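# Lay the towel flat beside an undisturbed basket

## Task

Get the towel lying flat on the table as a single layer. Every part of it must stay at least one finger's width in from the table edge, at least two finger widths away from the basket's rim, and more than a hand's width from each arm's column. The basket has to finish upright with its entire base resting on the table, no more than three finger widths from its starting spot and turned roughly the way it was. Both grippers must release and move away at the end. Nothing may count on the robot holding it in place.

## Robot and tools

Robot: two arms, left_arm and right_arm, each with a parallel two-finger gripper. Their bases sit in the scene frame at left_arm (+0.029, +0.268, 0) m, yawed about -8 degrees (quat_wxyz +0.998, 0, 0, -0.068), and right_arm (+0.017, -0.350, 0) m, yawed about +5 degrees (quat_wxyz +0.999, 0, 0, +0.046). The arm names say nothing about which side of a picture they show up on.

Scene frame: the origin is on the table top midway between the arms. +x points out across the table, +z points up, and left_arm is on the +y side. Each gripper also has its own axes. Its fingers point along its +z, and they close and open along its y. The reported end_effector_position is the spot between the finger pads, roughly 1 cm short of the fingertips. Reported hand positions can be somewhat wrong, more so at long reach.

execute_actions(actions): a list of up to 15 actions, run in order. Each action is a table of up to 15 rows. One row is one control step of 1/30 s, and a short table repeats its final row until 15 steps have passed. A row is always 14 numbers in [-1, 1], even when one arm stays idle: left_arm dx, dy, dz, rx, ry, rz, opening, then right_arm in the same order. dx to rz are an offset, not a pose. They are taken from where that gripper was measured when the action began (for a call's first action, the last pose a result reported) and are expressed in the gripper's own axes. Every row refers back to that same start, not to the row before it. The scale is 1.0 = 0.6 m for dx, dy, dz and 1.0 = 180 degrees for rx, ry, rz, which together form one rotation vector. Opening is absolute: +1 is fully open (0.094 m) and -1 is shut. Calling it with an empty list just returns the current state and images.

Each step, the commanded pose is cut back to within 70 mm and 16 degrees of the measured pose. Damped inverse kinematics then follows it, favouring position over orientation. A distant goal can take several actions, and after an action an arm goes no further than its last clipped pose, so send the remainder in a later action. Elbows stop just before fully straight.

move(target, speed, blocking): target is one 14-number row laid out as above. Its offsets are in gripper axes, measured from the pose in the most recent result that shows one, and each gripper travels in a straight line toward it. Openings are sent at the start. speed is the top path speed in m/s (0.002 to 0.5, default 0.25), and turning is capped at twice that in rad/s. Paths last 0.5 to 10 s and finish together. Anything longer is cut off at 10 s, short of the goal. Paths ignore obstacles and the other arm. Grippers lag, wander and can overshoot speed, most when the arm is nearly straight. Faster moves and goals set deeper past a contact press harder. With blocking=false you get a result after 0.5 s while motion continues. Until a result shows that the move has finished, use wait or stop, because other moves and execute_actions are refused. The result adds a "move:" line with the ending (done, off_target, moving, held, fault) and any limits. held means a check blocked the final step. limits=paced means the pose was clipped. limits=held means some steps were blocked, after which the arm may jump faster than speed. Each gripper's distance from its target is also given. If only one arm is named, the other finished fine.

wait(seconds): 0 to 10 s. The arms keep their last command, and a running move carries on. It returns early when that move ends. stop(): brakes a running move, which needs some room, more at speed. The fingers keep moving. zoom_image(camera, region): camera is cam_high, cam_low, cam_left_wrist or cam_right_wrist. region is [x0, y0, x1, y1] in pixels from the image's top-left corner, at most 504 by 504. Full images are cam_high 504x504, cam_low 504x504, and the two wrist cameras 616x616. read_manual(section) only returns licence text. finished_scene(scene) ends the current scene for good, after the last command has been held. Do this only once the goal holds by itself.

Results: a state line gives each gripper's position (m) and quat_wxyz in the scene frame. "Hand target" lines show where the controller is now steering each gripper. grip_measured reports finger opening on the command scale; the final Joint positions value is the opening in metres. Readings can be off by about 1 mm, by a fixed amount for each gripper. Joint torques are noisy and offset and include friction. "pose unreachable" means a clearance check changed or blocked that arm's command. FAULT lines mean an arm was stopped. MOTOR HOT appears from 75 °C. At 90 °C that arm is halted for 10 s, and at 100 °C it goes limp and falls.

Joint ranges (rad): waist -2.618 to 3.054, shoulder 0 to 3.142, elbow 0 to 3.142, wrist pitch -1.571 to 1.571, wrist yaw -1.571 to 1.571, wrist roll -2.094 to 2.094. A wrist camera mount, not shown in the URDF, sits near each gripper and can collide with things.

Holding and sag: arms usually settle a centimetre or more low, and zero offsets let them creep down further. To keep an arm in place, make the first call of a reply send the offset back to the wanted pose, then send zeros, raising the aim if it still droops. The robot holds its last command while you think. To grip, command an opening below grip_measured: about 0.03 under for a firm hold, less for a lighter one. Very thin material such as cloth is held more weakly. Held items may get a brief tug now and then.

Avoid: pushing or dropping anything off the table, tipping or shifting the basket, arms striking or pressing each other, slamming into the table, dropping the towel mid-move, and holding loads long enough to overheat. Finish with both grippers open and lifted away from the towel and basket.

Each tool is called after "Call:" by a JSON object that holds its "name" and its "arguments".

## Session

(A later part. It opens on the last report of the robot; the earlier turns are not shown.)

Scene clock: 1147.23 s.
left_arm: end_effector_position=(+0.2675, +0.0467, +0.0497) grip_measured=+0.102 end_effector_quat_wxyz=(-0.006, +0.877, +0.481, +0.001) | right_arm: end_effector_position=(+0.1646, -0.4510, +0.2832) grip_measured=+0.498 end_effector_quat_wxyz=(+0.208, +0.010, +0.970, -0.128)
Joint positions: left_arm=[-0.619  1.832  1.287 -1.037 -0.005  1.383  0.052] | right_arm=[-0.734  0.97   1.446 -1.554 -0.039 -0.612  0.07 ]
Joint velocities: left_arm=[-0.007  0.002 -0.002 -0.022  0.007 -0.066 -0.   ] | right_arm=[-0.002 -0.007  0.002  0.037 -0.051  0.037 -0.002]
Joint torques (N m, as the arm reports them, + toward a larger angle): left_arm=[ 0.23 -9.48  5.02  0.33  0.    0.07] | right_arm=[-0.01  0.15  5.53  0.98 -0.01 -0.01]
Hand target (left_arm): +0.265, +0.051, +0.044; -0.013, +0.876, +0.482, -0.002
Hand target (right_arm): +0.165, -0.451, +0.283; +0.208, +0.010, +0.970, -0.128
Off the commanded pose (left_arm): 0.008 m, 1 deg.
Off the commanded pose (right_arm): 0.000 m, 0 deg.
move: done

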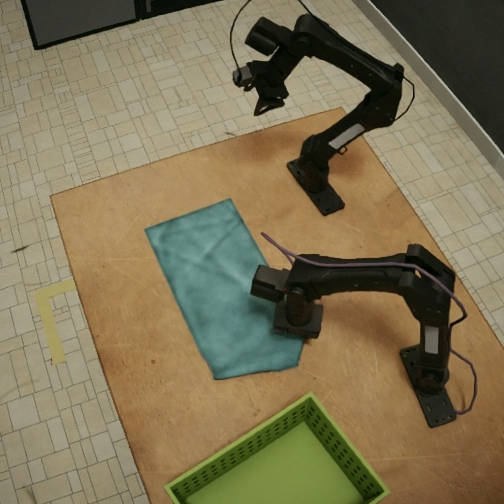

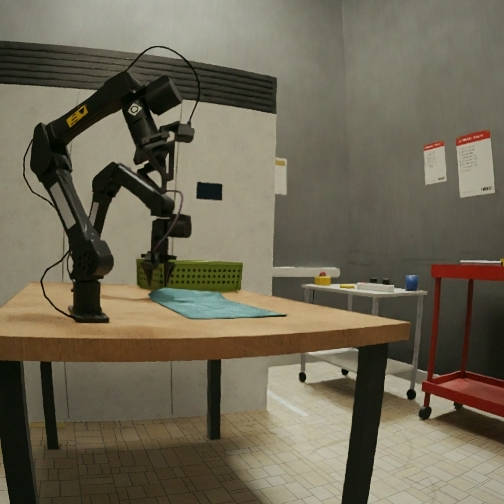

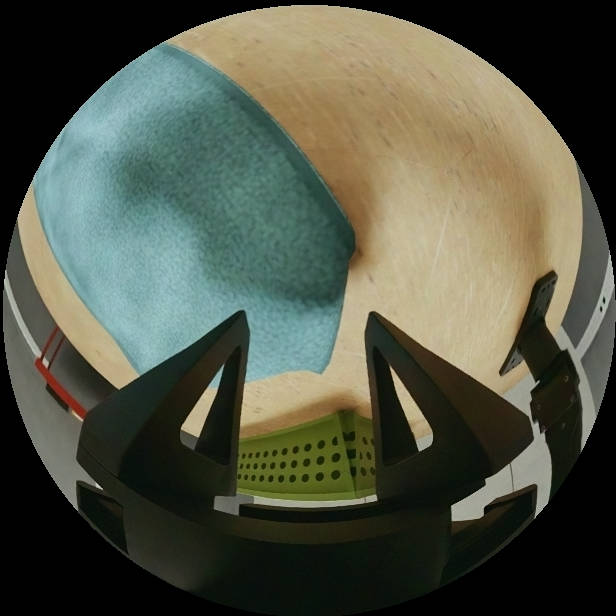

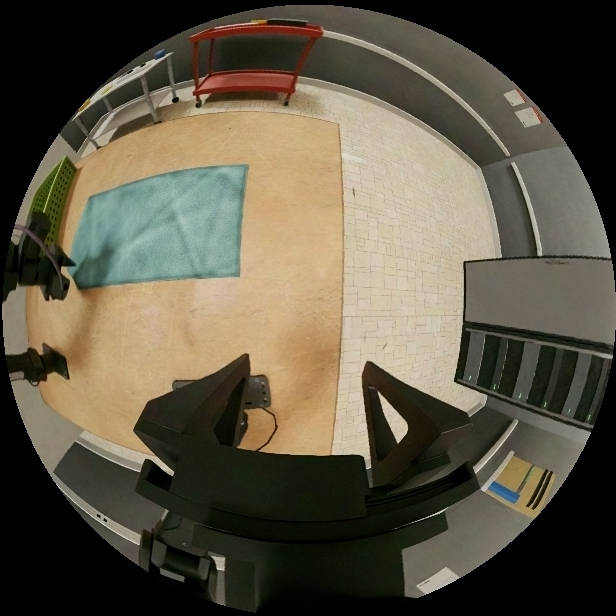

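Call:
{"name": "move", "arguments": {"target": [0.013,-0.012,0.040,0,0,0.07,0.1, 0,0,0,0,0,0,0.5], "speed": 0.06}}

Scene clock: 1153.47 s.
left_arm: end_effector_position=(+0.2686, +0.0503, +0.0318) grip_measured=+0.102 end_effector_quat_wxyz=(+0.003, +0.923, +0.384, +0.004) | right_arm: end_effector_position=(+0.1646, -0.4510, +0.2832) grip_measured=+0.498 end_effector_quat_wxyz=(+0.208, +0.010, +0.970, -0.128)
Joint positions: left_arm=[-0.609  1.832  1.212 -0.943 -0.005  1.609  0.052] | right_arm=[-0.734  0.97   1.446 -1.554 -0.039 -0.612  0.07 ]
Joint velocities: left_arm=[ 0.007  0.012  0.002 -0.022  0.051  0.022 -0.001] | right_arm=[ 0.012  0.007  0.017  0.066 -0.066  0.007 -0.   ]
Joint torques (N m, as the arm reports them, + toward a larger angle): left_arm=[ 0.61 -9.67  4.35  0.34  0.    0.14] | right_arm=[ 0.    0.15  5.53  0.98 -0.01 -0.01]
Hand target (left_arm): +0.265, +0.057, +0.026; -0.006, +0.924, +0.382, +0.000
Hand target (right_arm): +0.165, -0.451, +0.283; +0.208, +0.010, +0.970, -0.128
Off the commanded pose (left_arm): 0.010 m, 1 deg.
Off the commanded pose (right_arm): 0.000 m, 0 deg.
move: done

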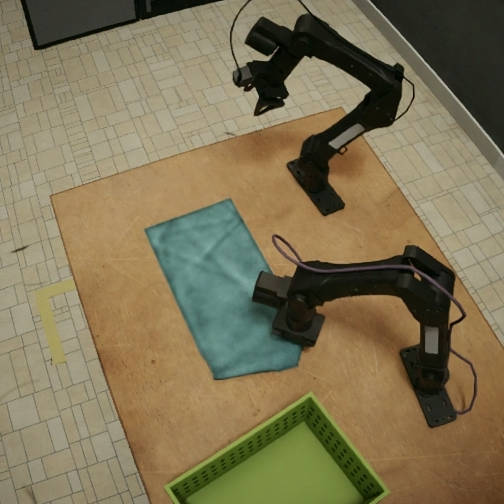

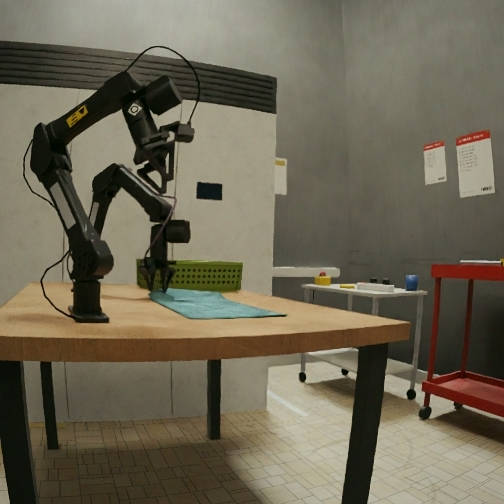

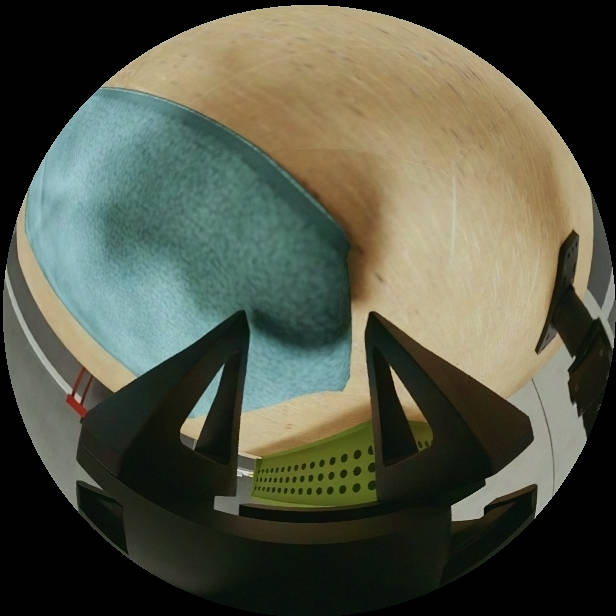

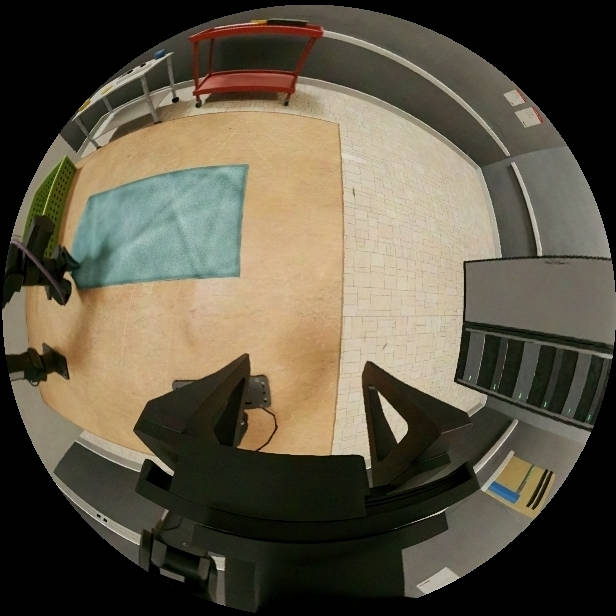

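Call:
{"name": "move", "arguments": {"target": [0.0,-0.012,0.022,0,0,0,0.1, 0,0,0,0,0,0,0.5], "speed": 0.04}}

Scene clock: 1157.27 s.
left_arm: end_effector_position=(+0.2676, +0.0512, +0.0226) grip_measured=+0.102 end_effector_quat_wxyz=(+0.007, +0.924, +0.383, +0.006) | right_arm: end_effector_position=(+0.1646, -0.4510, +0.2832) grip_measured=+0.498 end_effector_quat_wxyz=(+0.208, +0.010, +0.970, -0.128)
Joint positions: left_arm=[-0.609  1.832  1.172 -0.893 -0.005  1.612  0.052] | right_arm=[-0.734  0.97   1.446 -1.554 -0.039 -0.612  0.07 ]
Joint velocities: left_arm=[ 0.002 -0.007 -0.002  0.051 -0.007 -0.007 -0.   ] | right_arm=[-0.007 -0.007  0.017  0.037 -0.022  0.037 -0.001]
Joint torques (N m, as the arm reports them, + toward a larger angle): left_arm=[ 0.09 -9.99  4.47  0.32  0.   -0.03] | right_arm=[-0.01  0.16  5.53  0.98 -0.01 -0.01]
Hand target (left_arm): +0.263, +0.055, +0.019; +0.003, +0.923, +0.384, +0.004
Hand target (right_arm): +0.165, -0.451, +0.283; +0.208, +0.010, +0.970, -0.128
Off the commanded pose (left_arm): 0.007 m, 1 deg.
Off the commanded pose (right_arm): 0.000 m, 0 deg.
move: done

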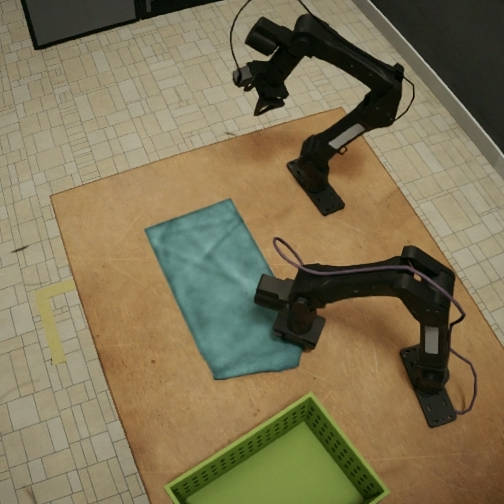

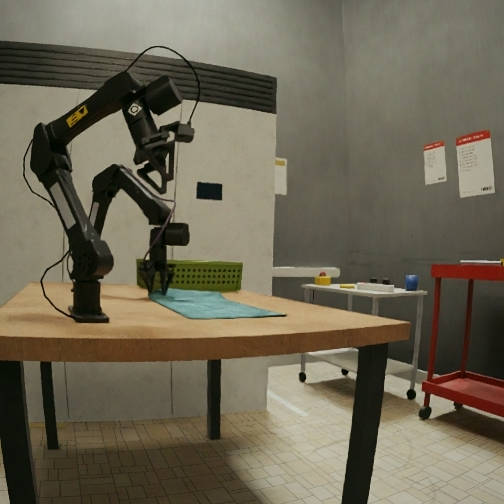

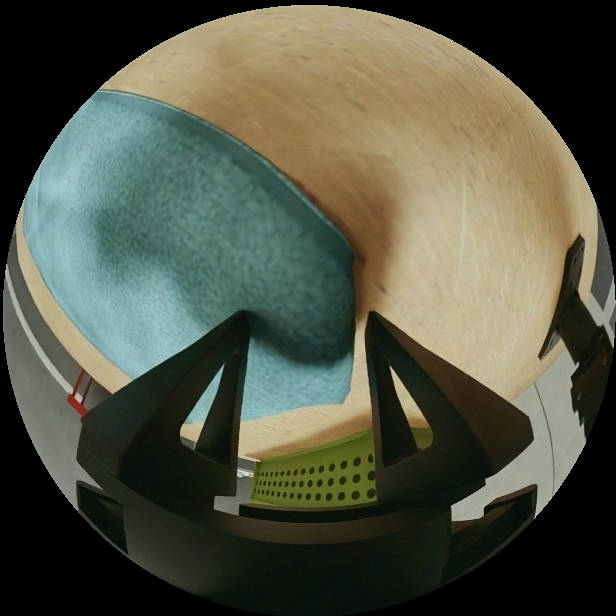

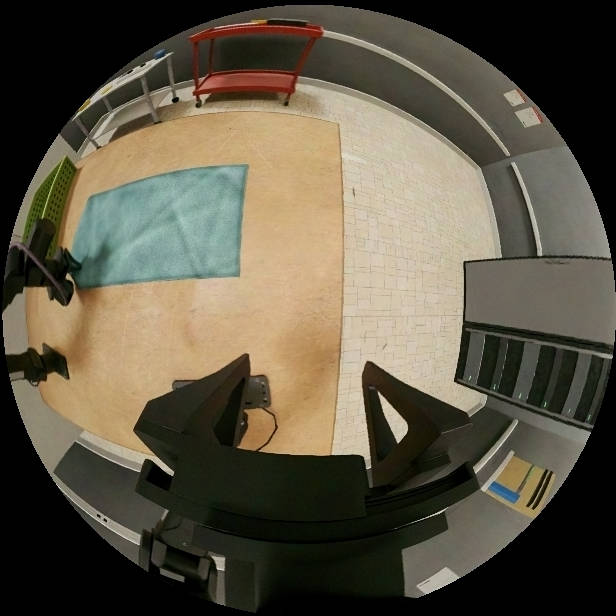

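Call:
{"name": "execute_actions", "arguments": {"actions": [[[0,-0.008,0.013,0,0,0,0.1, 0,0,0,0,0,0,0.5]], [[0,-0.008,0.013,0,0,0,0.0, 0,0,0,0,0,0,0.5],[0,-0.008,0.013,0,0,0,-0.05, 0,0,0,0,0,0,0.5],[0,-0.008,0.013,0,0,0,-0.1, 0,0,0,0,0,0,0.5],[0,-0.008,0.013,0,0,0,-0.15, 0,0,0,0,0,0,0.5],[0,-0.008,0.013,0,0,0,-0.2, 0,0,0,0,0,0,0.5],[0,-0.008,0.013,0,0,0,-0.25, 0,0,0,0,0,0,0.5],[0,-0.008,0.013,0,0,0,-0.3, 0,0,0,0,0,0,0.5],[0,-0.008,0.013,0,0,0,-0.35, 0,0,0,0,0,0,0.5],[0,-0.008,0.013,0,0,0,-0.4, 0,0,0,0,0,0,0.5],[0,-0.008,0.013,0,0,0,-0.45, 0,0,0,0,0,0,0.5],[0,-0.008,0.013,0,0,0,-0.5, 0,0,0,0,0,0,0.5],[0,-0.008,0.013,0,0,0,-0.55, 0,0,0,0,0,0,0.5],[0,-0.008,0.013,0,0,0,-0.6, 0,0,0,0,0,0,0.5],[0,-0.008,0.013,0,0,0,-0.6, 0,0,0,0,0,0,0.5],[0,-0.008,0.013,0,0,0,-0.6, 0,0,0,0,0,0,0.5]]]}}

Scene clock: 1165.13 s.
left_arm: end_effector_position=(+0.2710, +0.0480, +0.0165) grip_measured=-0.596 end_effector_quat_wxyz=(+0.021, +0.924, +0.383, +0.013) | right_arm: end_effector_position=(+0.1646, -0.4510, +0.2832) grip_measured=+0.498 end_effector_quat_wxyz=(+0.208, +0.010, +0.970, -0.128)
Joint positions: left_arm=[-0.609  1.832  1.144 -0.834 -0.005  1.612  0.019] | right_arm=[-0.734  0.97   1.446 -1.554 -0.039 -0.612  0.07 ]
Joint velocities: left_arm=[-0.002 -0.012 -0.002  0.022 -0.007  0.081 -0.003] | right_arm=[-0.012 -0.012  0.002 -0.051 -0.007  0.095 -0.001]
Joint torques (N m, as the arm reports them, + toward a larger angle): left_arm=[ 0.05 -9.92  4.32  0.46  0.02  0.01] | right_arm=[ 0.    0.15  5.53  0.98 -0.01 -0.01]
Hand target (left_arm): +0.266, +0.053, +0.011; +0.014, +0.924, +0.383, +0.010
Hand target (right_arm): +0.165, -0.451, +0.283; +0.208, +0.010, +0.970, -0.128
Off the commanded pose (left_arm): 0.008 m, 1 deg.
Off the commanded pose (right_arm): 0.000 m, 0 deg.

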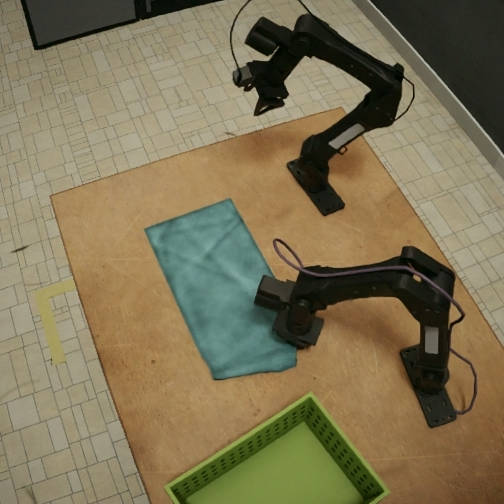

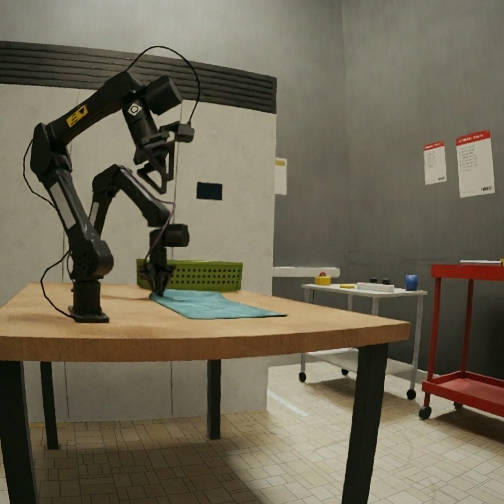

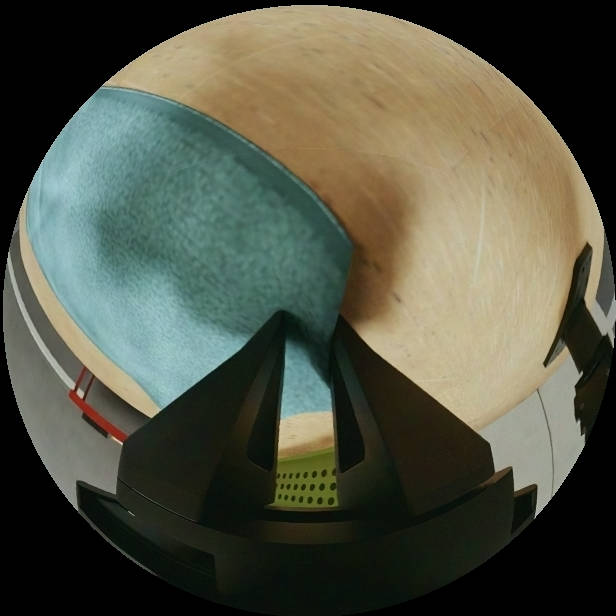

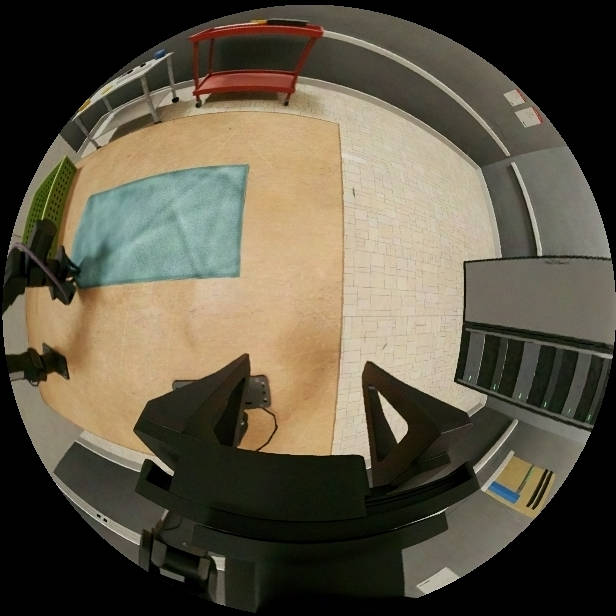

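Call:
{"name": "execute_actions", "arguments": {"actions": [[[0,0,0.005,0,0,0,-0.63, 0,0,0,0,0,0,0.5],[0,0,0.005,0,0,0,-0.66, 0,0,0,0,0,0,0.5],[0,0,0.005,0,0,0,-0.69, 0,0,0,0,0,0,0.5],[0,0,0.005,0,0,0,-0.72, 0,0,0,0,0,0,0.5],[0,0,0.005,0,0,0,-0.75, 0,0,0,0,0,0,0.5],[0,0,0.005,0,0,0,-0.78, 0,0,0,0,0,0,0.5],[0,0,0.005,0,0,0,-0.81, 0,0,0,0,0,0,0.5],[0,0,0.005,0,0,0,-0.84, 0,0,0,0,0,0,0.5],[0,0,0.005,0,0,0,-0.87, 0,0,0,0,0,0,0.5],[0,0,0.005,0,0,0,-0.9, 0,0,0,0,0,0,0.5],[0,0,0.005,0,0,0,-0.93, 0,0,0,0,0,0,0.5],[0,0,0.005,0,0,0,-0.96, 0,0,0,0,0,0,0.5],[0,0,0.005,0,0,0,-1, 0,0,0,0,0,0,0.5],[0,0,0.005,0,0,0,-1, 0,0,0,0,0,0,0.5],[0,0,0.005,0,0,0,-1, 0,0,0,0,0,0,0.5]],[[0,0,0.005,0,0,0,-1, 0,0,0,0,0,0,0.5]]]}}

Scene clock: 1170.67 s.
left_arm: end_effector_position=(+0.2727, +0.0462, +0.0185) grip_measured=-0.953 end_effector_quat_wxyz=(+0.028, +0.923, +0.383, +0.015) | right_arm: end_effector_position=(+0.1646, -0.4510, +0.2832) grip_measured=+0.498 end_effector_quat_wxyz=(+0.208, +0.010, +0.970, -0.128)
Joint positions: left_arm=[-0.609  1.826  1.144 -0.827 -0.004  1.612  0.002] | right_arm=[-0.734  0.97   1.446 -1.554 -0.039 -0.612  0.07 ]
Joint velocities: left_arm=[ 0.012 -0.002  0.012 -0.007 -0.037 -0.007  0.001] | right_arm=[-0.012  0.002 -0.002 -0.007  0.022  0.037 -0.   ]
Joint torques (N m, as the arm reports them, + toward a larger angle): left_arm=[ 0.01 -8.99  5.99  0.51  0.01  0.01] | right_arm=[-0.01  0.15  5.53  0.98 -0.01 -0.01]
Hand target (left_arm): +0.273, +0.046, +0.016; +0.027, +0.923, +0.383, +0.015
Hand target (right_arm): +0.165, -0.451, +0.283; +0.208, +0.010, +0.970, -0.128
Off the commanded pose (left_arm): 0.003 m, 0 deg.
Off the commanded pose (right_arm): 0.000 m, 0 deg.

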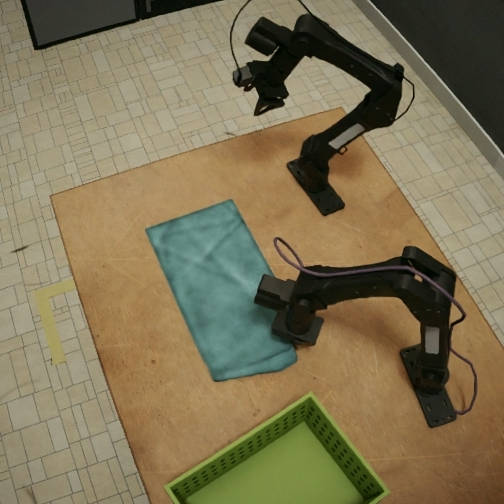

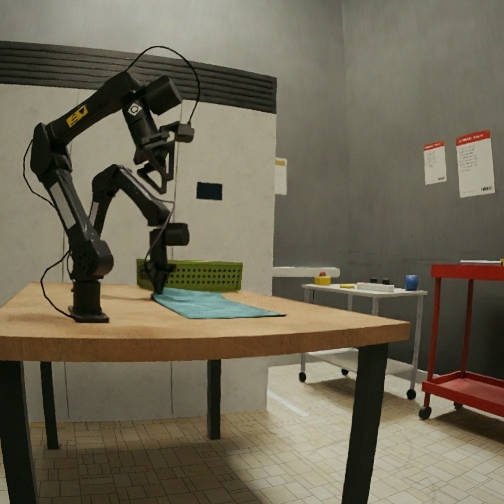

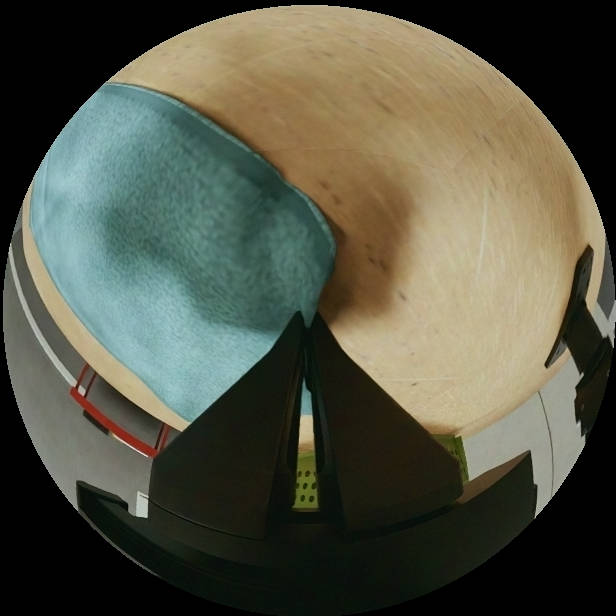

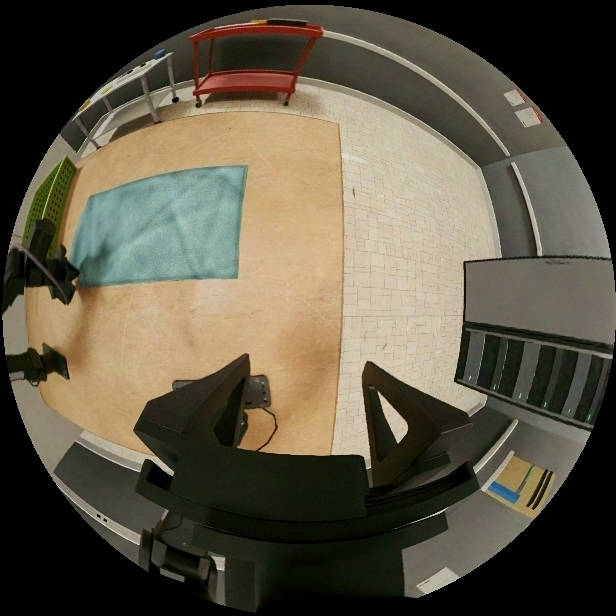

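Call:
{"name": "move", "arguments": {"target": [0,0.025,-0.115,0,0,0,-1, 0,0,0,0,0,0,0.5], "speed": 0.05}}

Call:
{"name": "zoom_image", "arguments": {"camera": "cam_low", "region": [100, 220, 300, 340]}}

Call:
{"name": "zoom_image", "arguments": {"camera": "cam_high", "region": [180, 240, 380, 440]}}

Scene clock: 1175.43 s.
left_arm: end_effector_position=(+0.2778, +0.0414, +0.0770) grip_measured=-0.953 end_effector_quat_wxyz=(+0.019, +0.924, +0.383, +0.011) | right_arm: end_effector_position=(+0.1646, -0.4510, +0.2832) grip_measured=+0.498 end_effector_quat_wxyz=(+0.208, +0.010, +0.970, -0.128)
Joint positions: left_arm=[-0.609  1.797  1.354 -1.084 -0.004  1.612  0.002] | right_arm=[-0.734  0.97   1.446 -1.554 -0.039 -0.612  0.07 ]
Joint velocities: left_arm=[-0.002 -0.002  0.002  0.022  0.066 -0.007  0.001] | right_arm=[-0.012  0.002  0.007  0.007 -0.007  0.051 -0.   ]
Joint torques (N m, as the arm reports them, + toward a larger angle): left_arm=[  0.09 -10.96   9.56   0.13  -0.01   0.05] | right_arm=[ 0.    0.16  5.53  0.98 -0.01 -0.01]
Hand target (left_arm): +0.280, +0.039, +0.088; +0.028, +0.923, +0.383, +0.015
Hand target (right_arm): +0.165, -0.451, +0.283; +0.208, +0.010, +0.970, -0.128
Off the commanded pose (left_arm): 0.012 m, 1 deg.
Off the commanded pose (right_arm): 0.000 m, 0 deg.
move: off_target (left_arm)

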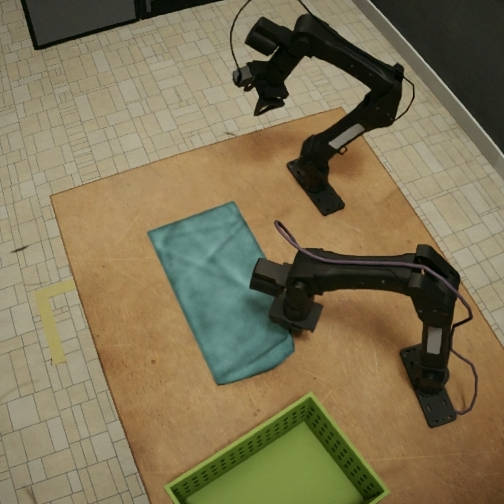

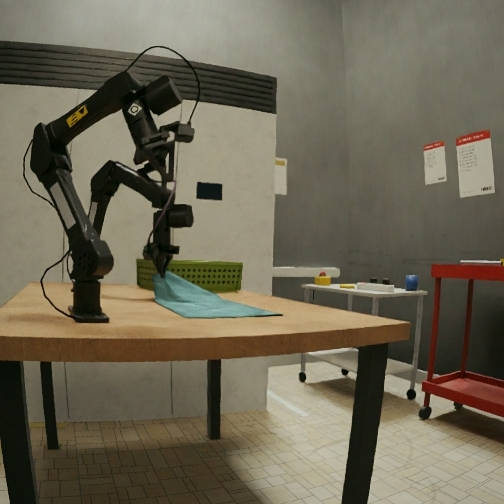

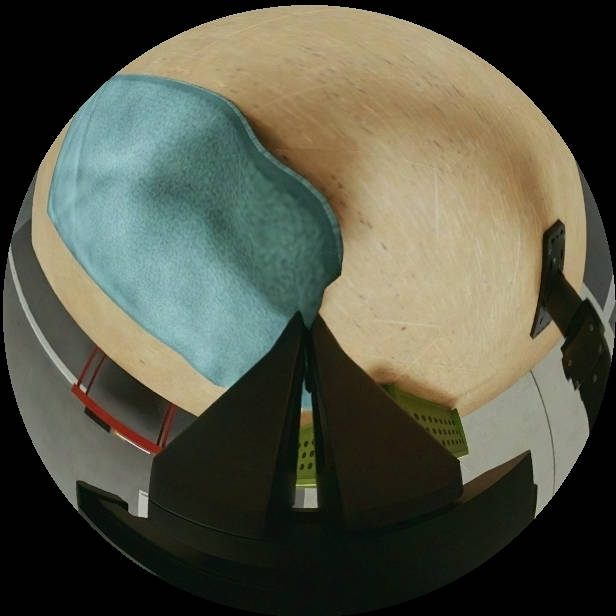

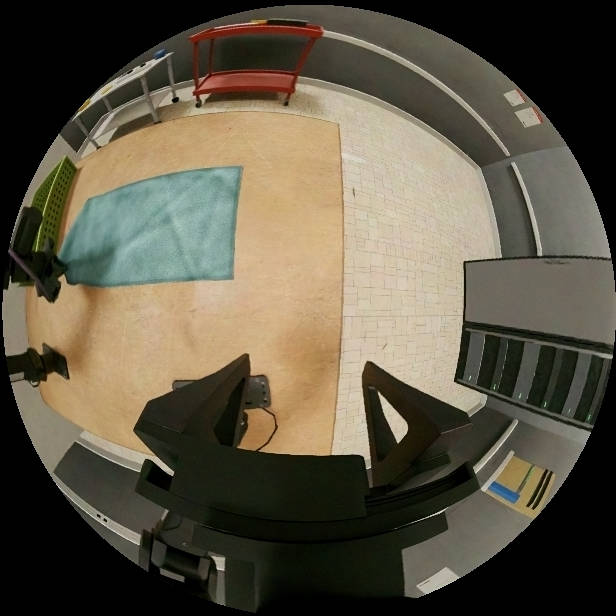

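Region (100, 220, 300, 340) of cam_low's 504x504 image, scaled by 2.520, with more detail than that image has; it fills the top 302 rows of this view, and the rest is white.

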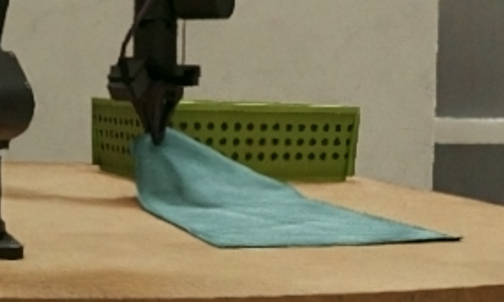

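Region (180, 240, 380, 440) of cam_high's 504x504 image, scaled by 2.520, with more detail than that image has.

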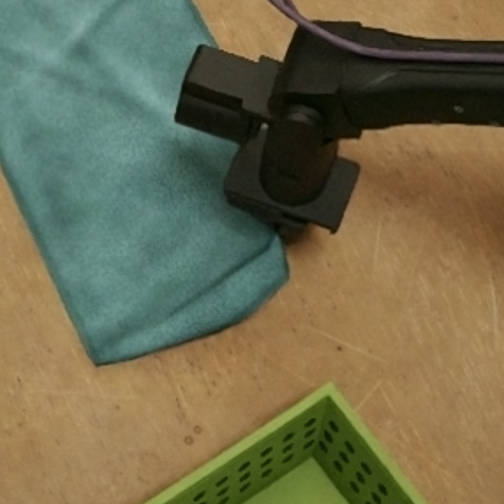

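Call:
{"name": "move", "arguments": {"target": [0,0.0,-0.065,0,0,0,-1, 0,0,0,0,0,0,0.5], "speed": 0.05}}

Call:
{"name": "zoom_image", "arguments": {"camera": "cam_low", "region": [100, 220, 300, 340]}}

Call:
{"name": "zoom_image", "arguments": {"camera": "cam_right_wrist", "region": [0, 150, 260, 350]}}

Scene clock: 1184.10 s.
left_arm: end_effector_position=(+0.2747, +0.0443, +0.1046) grip_measured=-0.953 end_effector_quat_wxyz=(+0.011, +0.924, +0.383, +0.007) | right_arm: end_effector_position=(+0.1646, -0.4510, +0.2832) grip_measured=+0.498 end_effector_quat_wxyz=(+0.208, +0.010, +0.970, -0.128)
Joint positions: left_arm=[-0.609  1.783  1.449 -1.211 -0.004  1.612  0.002] | right_arm=[-0.734  0.97   1.446 -1.554 -0.039 -0.612  0.07 ]
Joint velocities: left_arm=[-0.002 -0.002  0.017 -0.051  0.066  0.037 -0.   ] | right_arm=[-0.022  0.002 -0.002 -0.037 -0.051 -0.022 -0.   ]
Joint torques (N m, as the arm reports them, + toward a larger angle): left_arm=[  0.03 -10.75   9.5    0.1    0.01   0.04] | right_arm=[-0.01  0.16  5.53  0.98 -0.01 -0.01]
Hand target (left_arm): +0.277, +0.043, +0.116; +0.019, +0.924, +0.383, +0.011
Hand target (right_arm): +0.165, -0.451, +0.283; +0.208, +0.010, +0.970, -0.128
Off the commanded pose (left_arm): 0.012 m, 1 deg.
Off the commanded pose (right_arm): 0.000 m, 0 deg.
move: off_target (left_arm)

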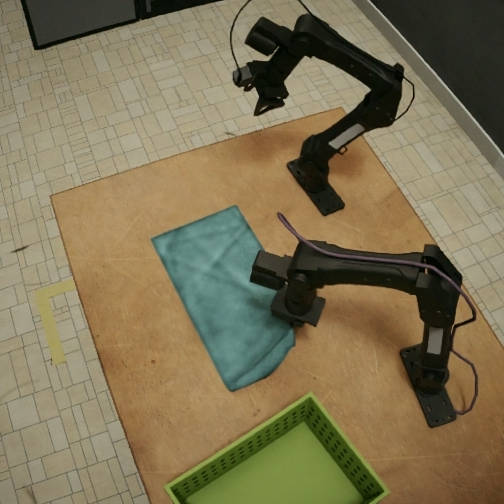

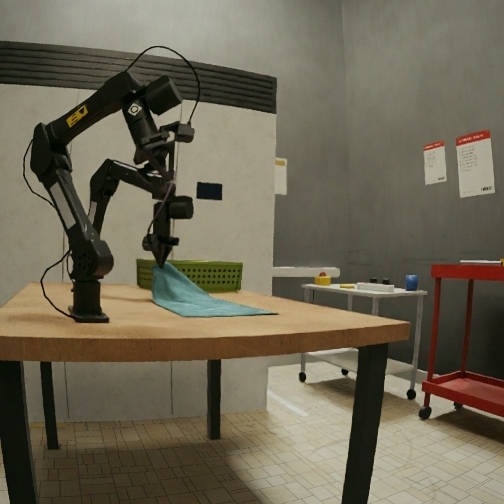

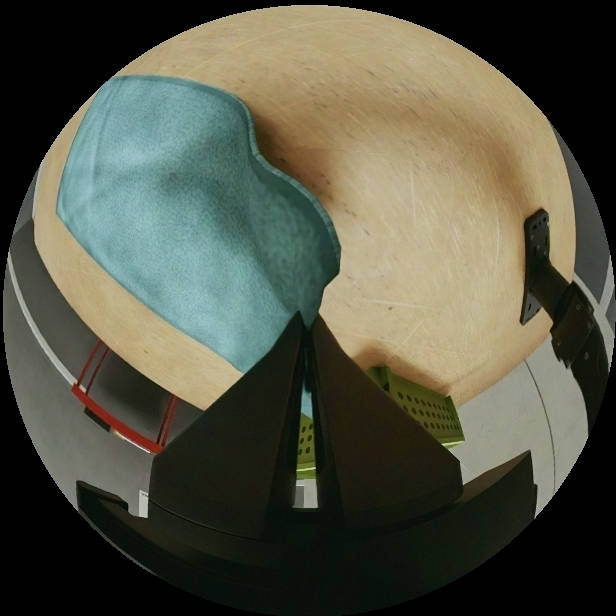

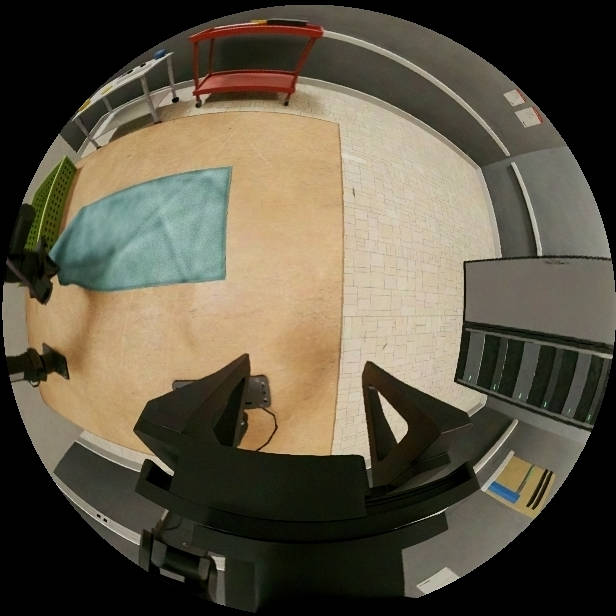

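Region (100, 220, 300, 340) of cam_low's 504x504 image, scaled by 2.520, with more detail than that image has; it fills the top 302 rows of this view, and the rest is white.

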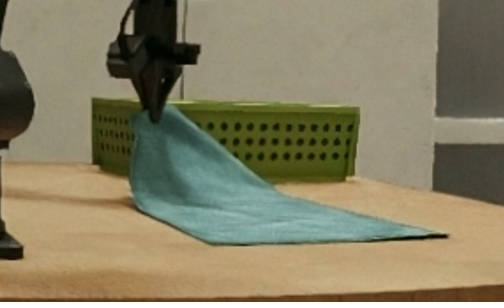

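Region (0, 150, 260, 350) of cam_right_wrist's 616x616 image, scaled by 1.938, with more detail than that image has; it fills the top 388 rows of this view, and the rest is white.

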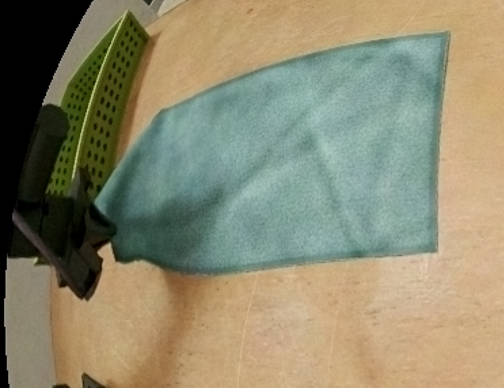

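Call:
{"name": "move", "arguments": {"target": [0,0.135,0.128,0,0,0,-1, 0,0,0,0,0,0,0.5], "speed": 0.05}}

Call:
{"name": "zoom_image", "arguments": {"camera": "cam_high", "region": [180, 240, 380, 440]}}

Call:
{"name": "zoom_image", "arguments": {"camera": "cam_right_wrist", "region": [0, 150, 260, 350]}}

Scene clock: 1196.70 s.
left_arm: end_effector_position=(+0.3281, -0.0048, +0.0290) grip_measured=-0.953 end_effector_quat_wxyz=(-0.001, +0.924, +0.383, +0.002) | right_arm: end_effector_position=(+0.1646, -0.4510, +0.2832) grip_measured=+0.498 end_effector_quat_wxyz=(+0.208, +0.010, +0.970, -0.128)
Joint positions: left_arm=[-0.609  2.137  1.64  -1.074 -0.004  1.612  0.002] | right_arm=[-0.734  0.97   1.446 -1.554 -0.039 -0.612  0.07 ]
Joint velocities: left_arm=[-0.002 -0.002  0.007  0.007 -0.081 -0.066 -0.   ] | right_arm=[ 0.002  0.007 -0.012 -0.037 -0.007 -0.051 -0.001]
Joint torques (N m, as the arm reports them, + toward a larger angle): left_arm=[ -0.44 -11.75   9.32   0.39  -0.02  -0.08] | right_arm=[ 0.    0.15  5.53  0.98 -0.01 -0.01]
Hand target (left_arm): +0.333, -0.014, +0.030; +0.011, +0.924, +0.383, +0.007
Hand target (right_arm): +0.165, -0.451, +0.283; +0.208, +0.010, +0.970, -0.128
Off the commanded pose (left_arm): 0.011 m, 1 deg.
Off the commanded pose (right_arm): 0.000 m, 0 deg.
move: off_target (left_arm)

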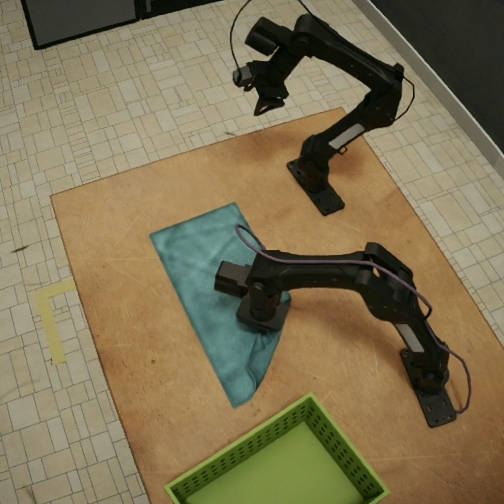

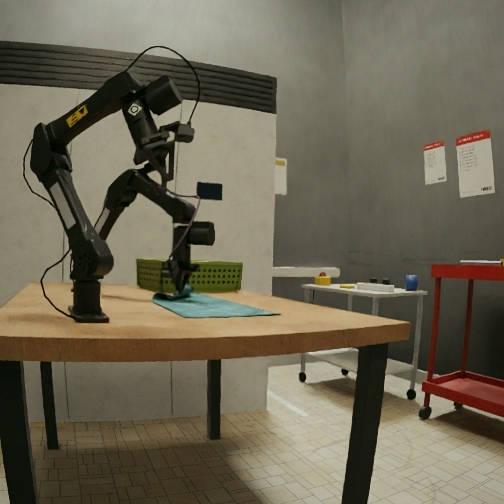

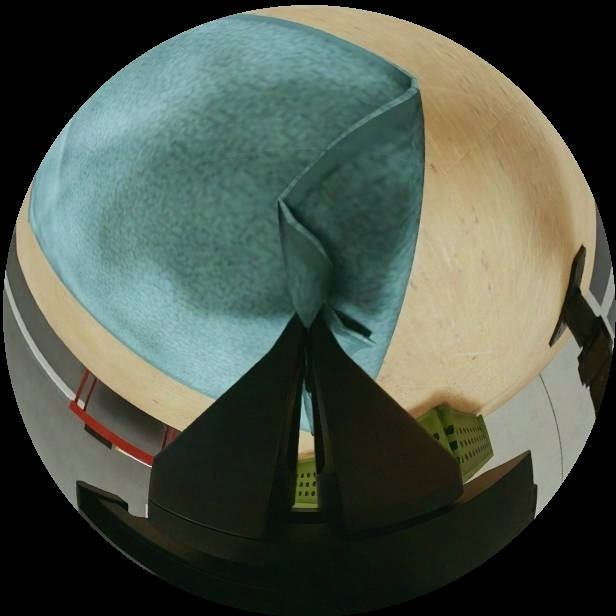

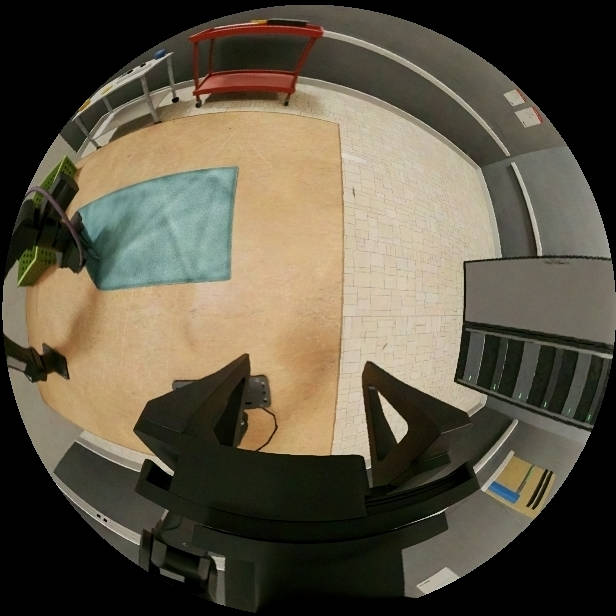

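Region (180, 240, 380, 440) of cam_high's 504x504 image, scaled by 2.520, with more detail than that image has.

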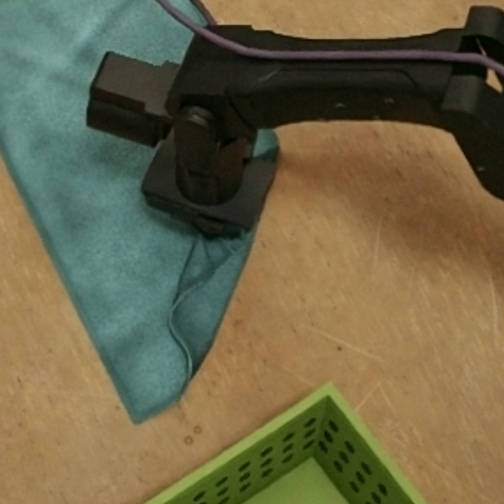

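Region (0, 150, 260, 350) of cam_right_wrist's 616x616 image, scaled by 1.938, with more detail than that image has; it fills the top 388 rows of this view, and the rest is white.

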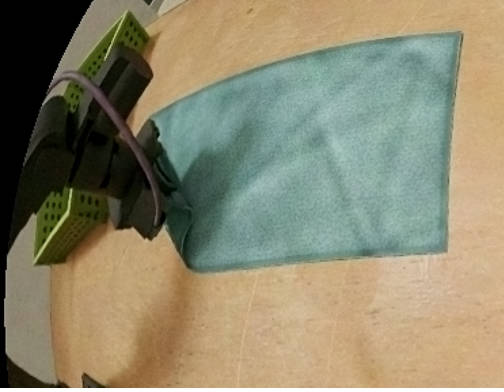

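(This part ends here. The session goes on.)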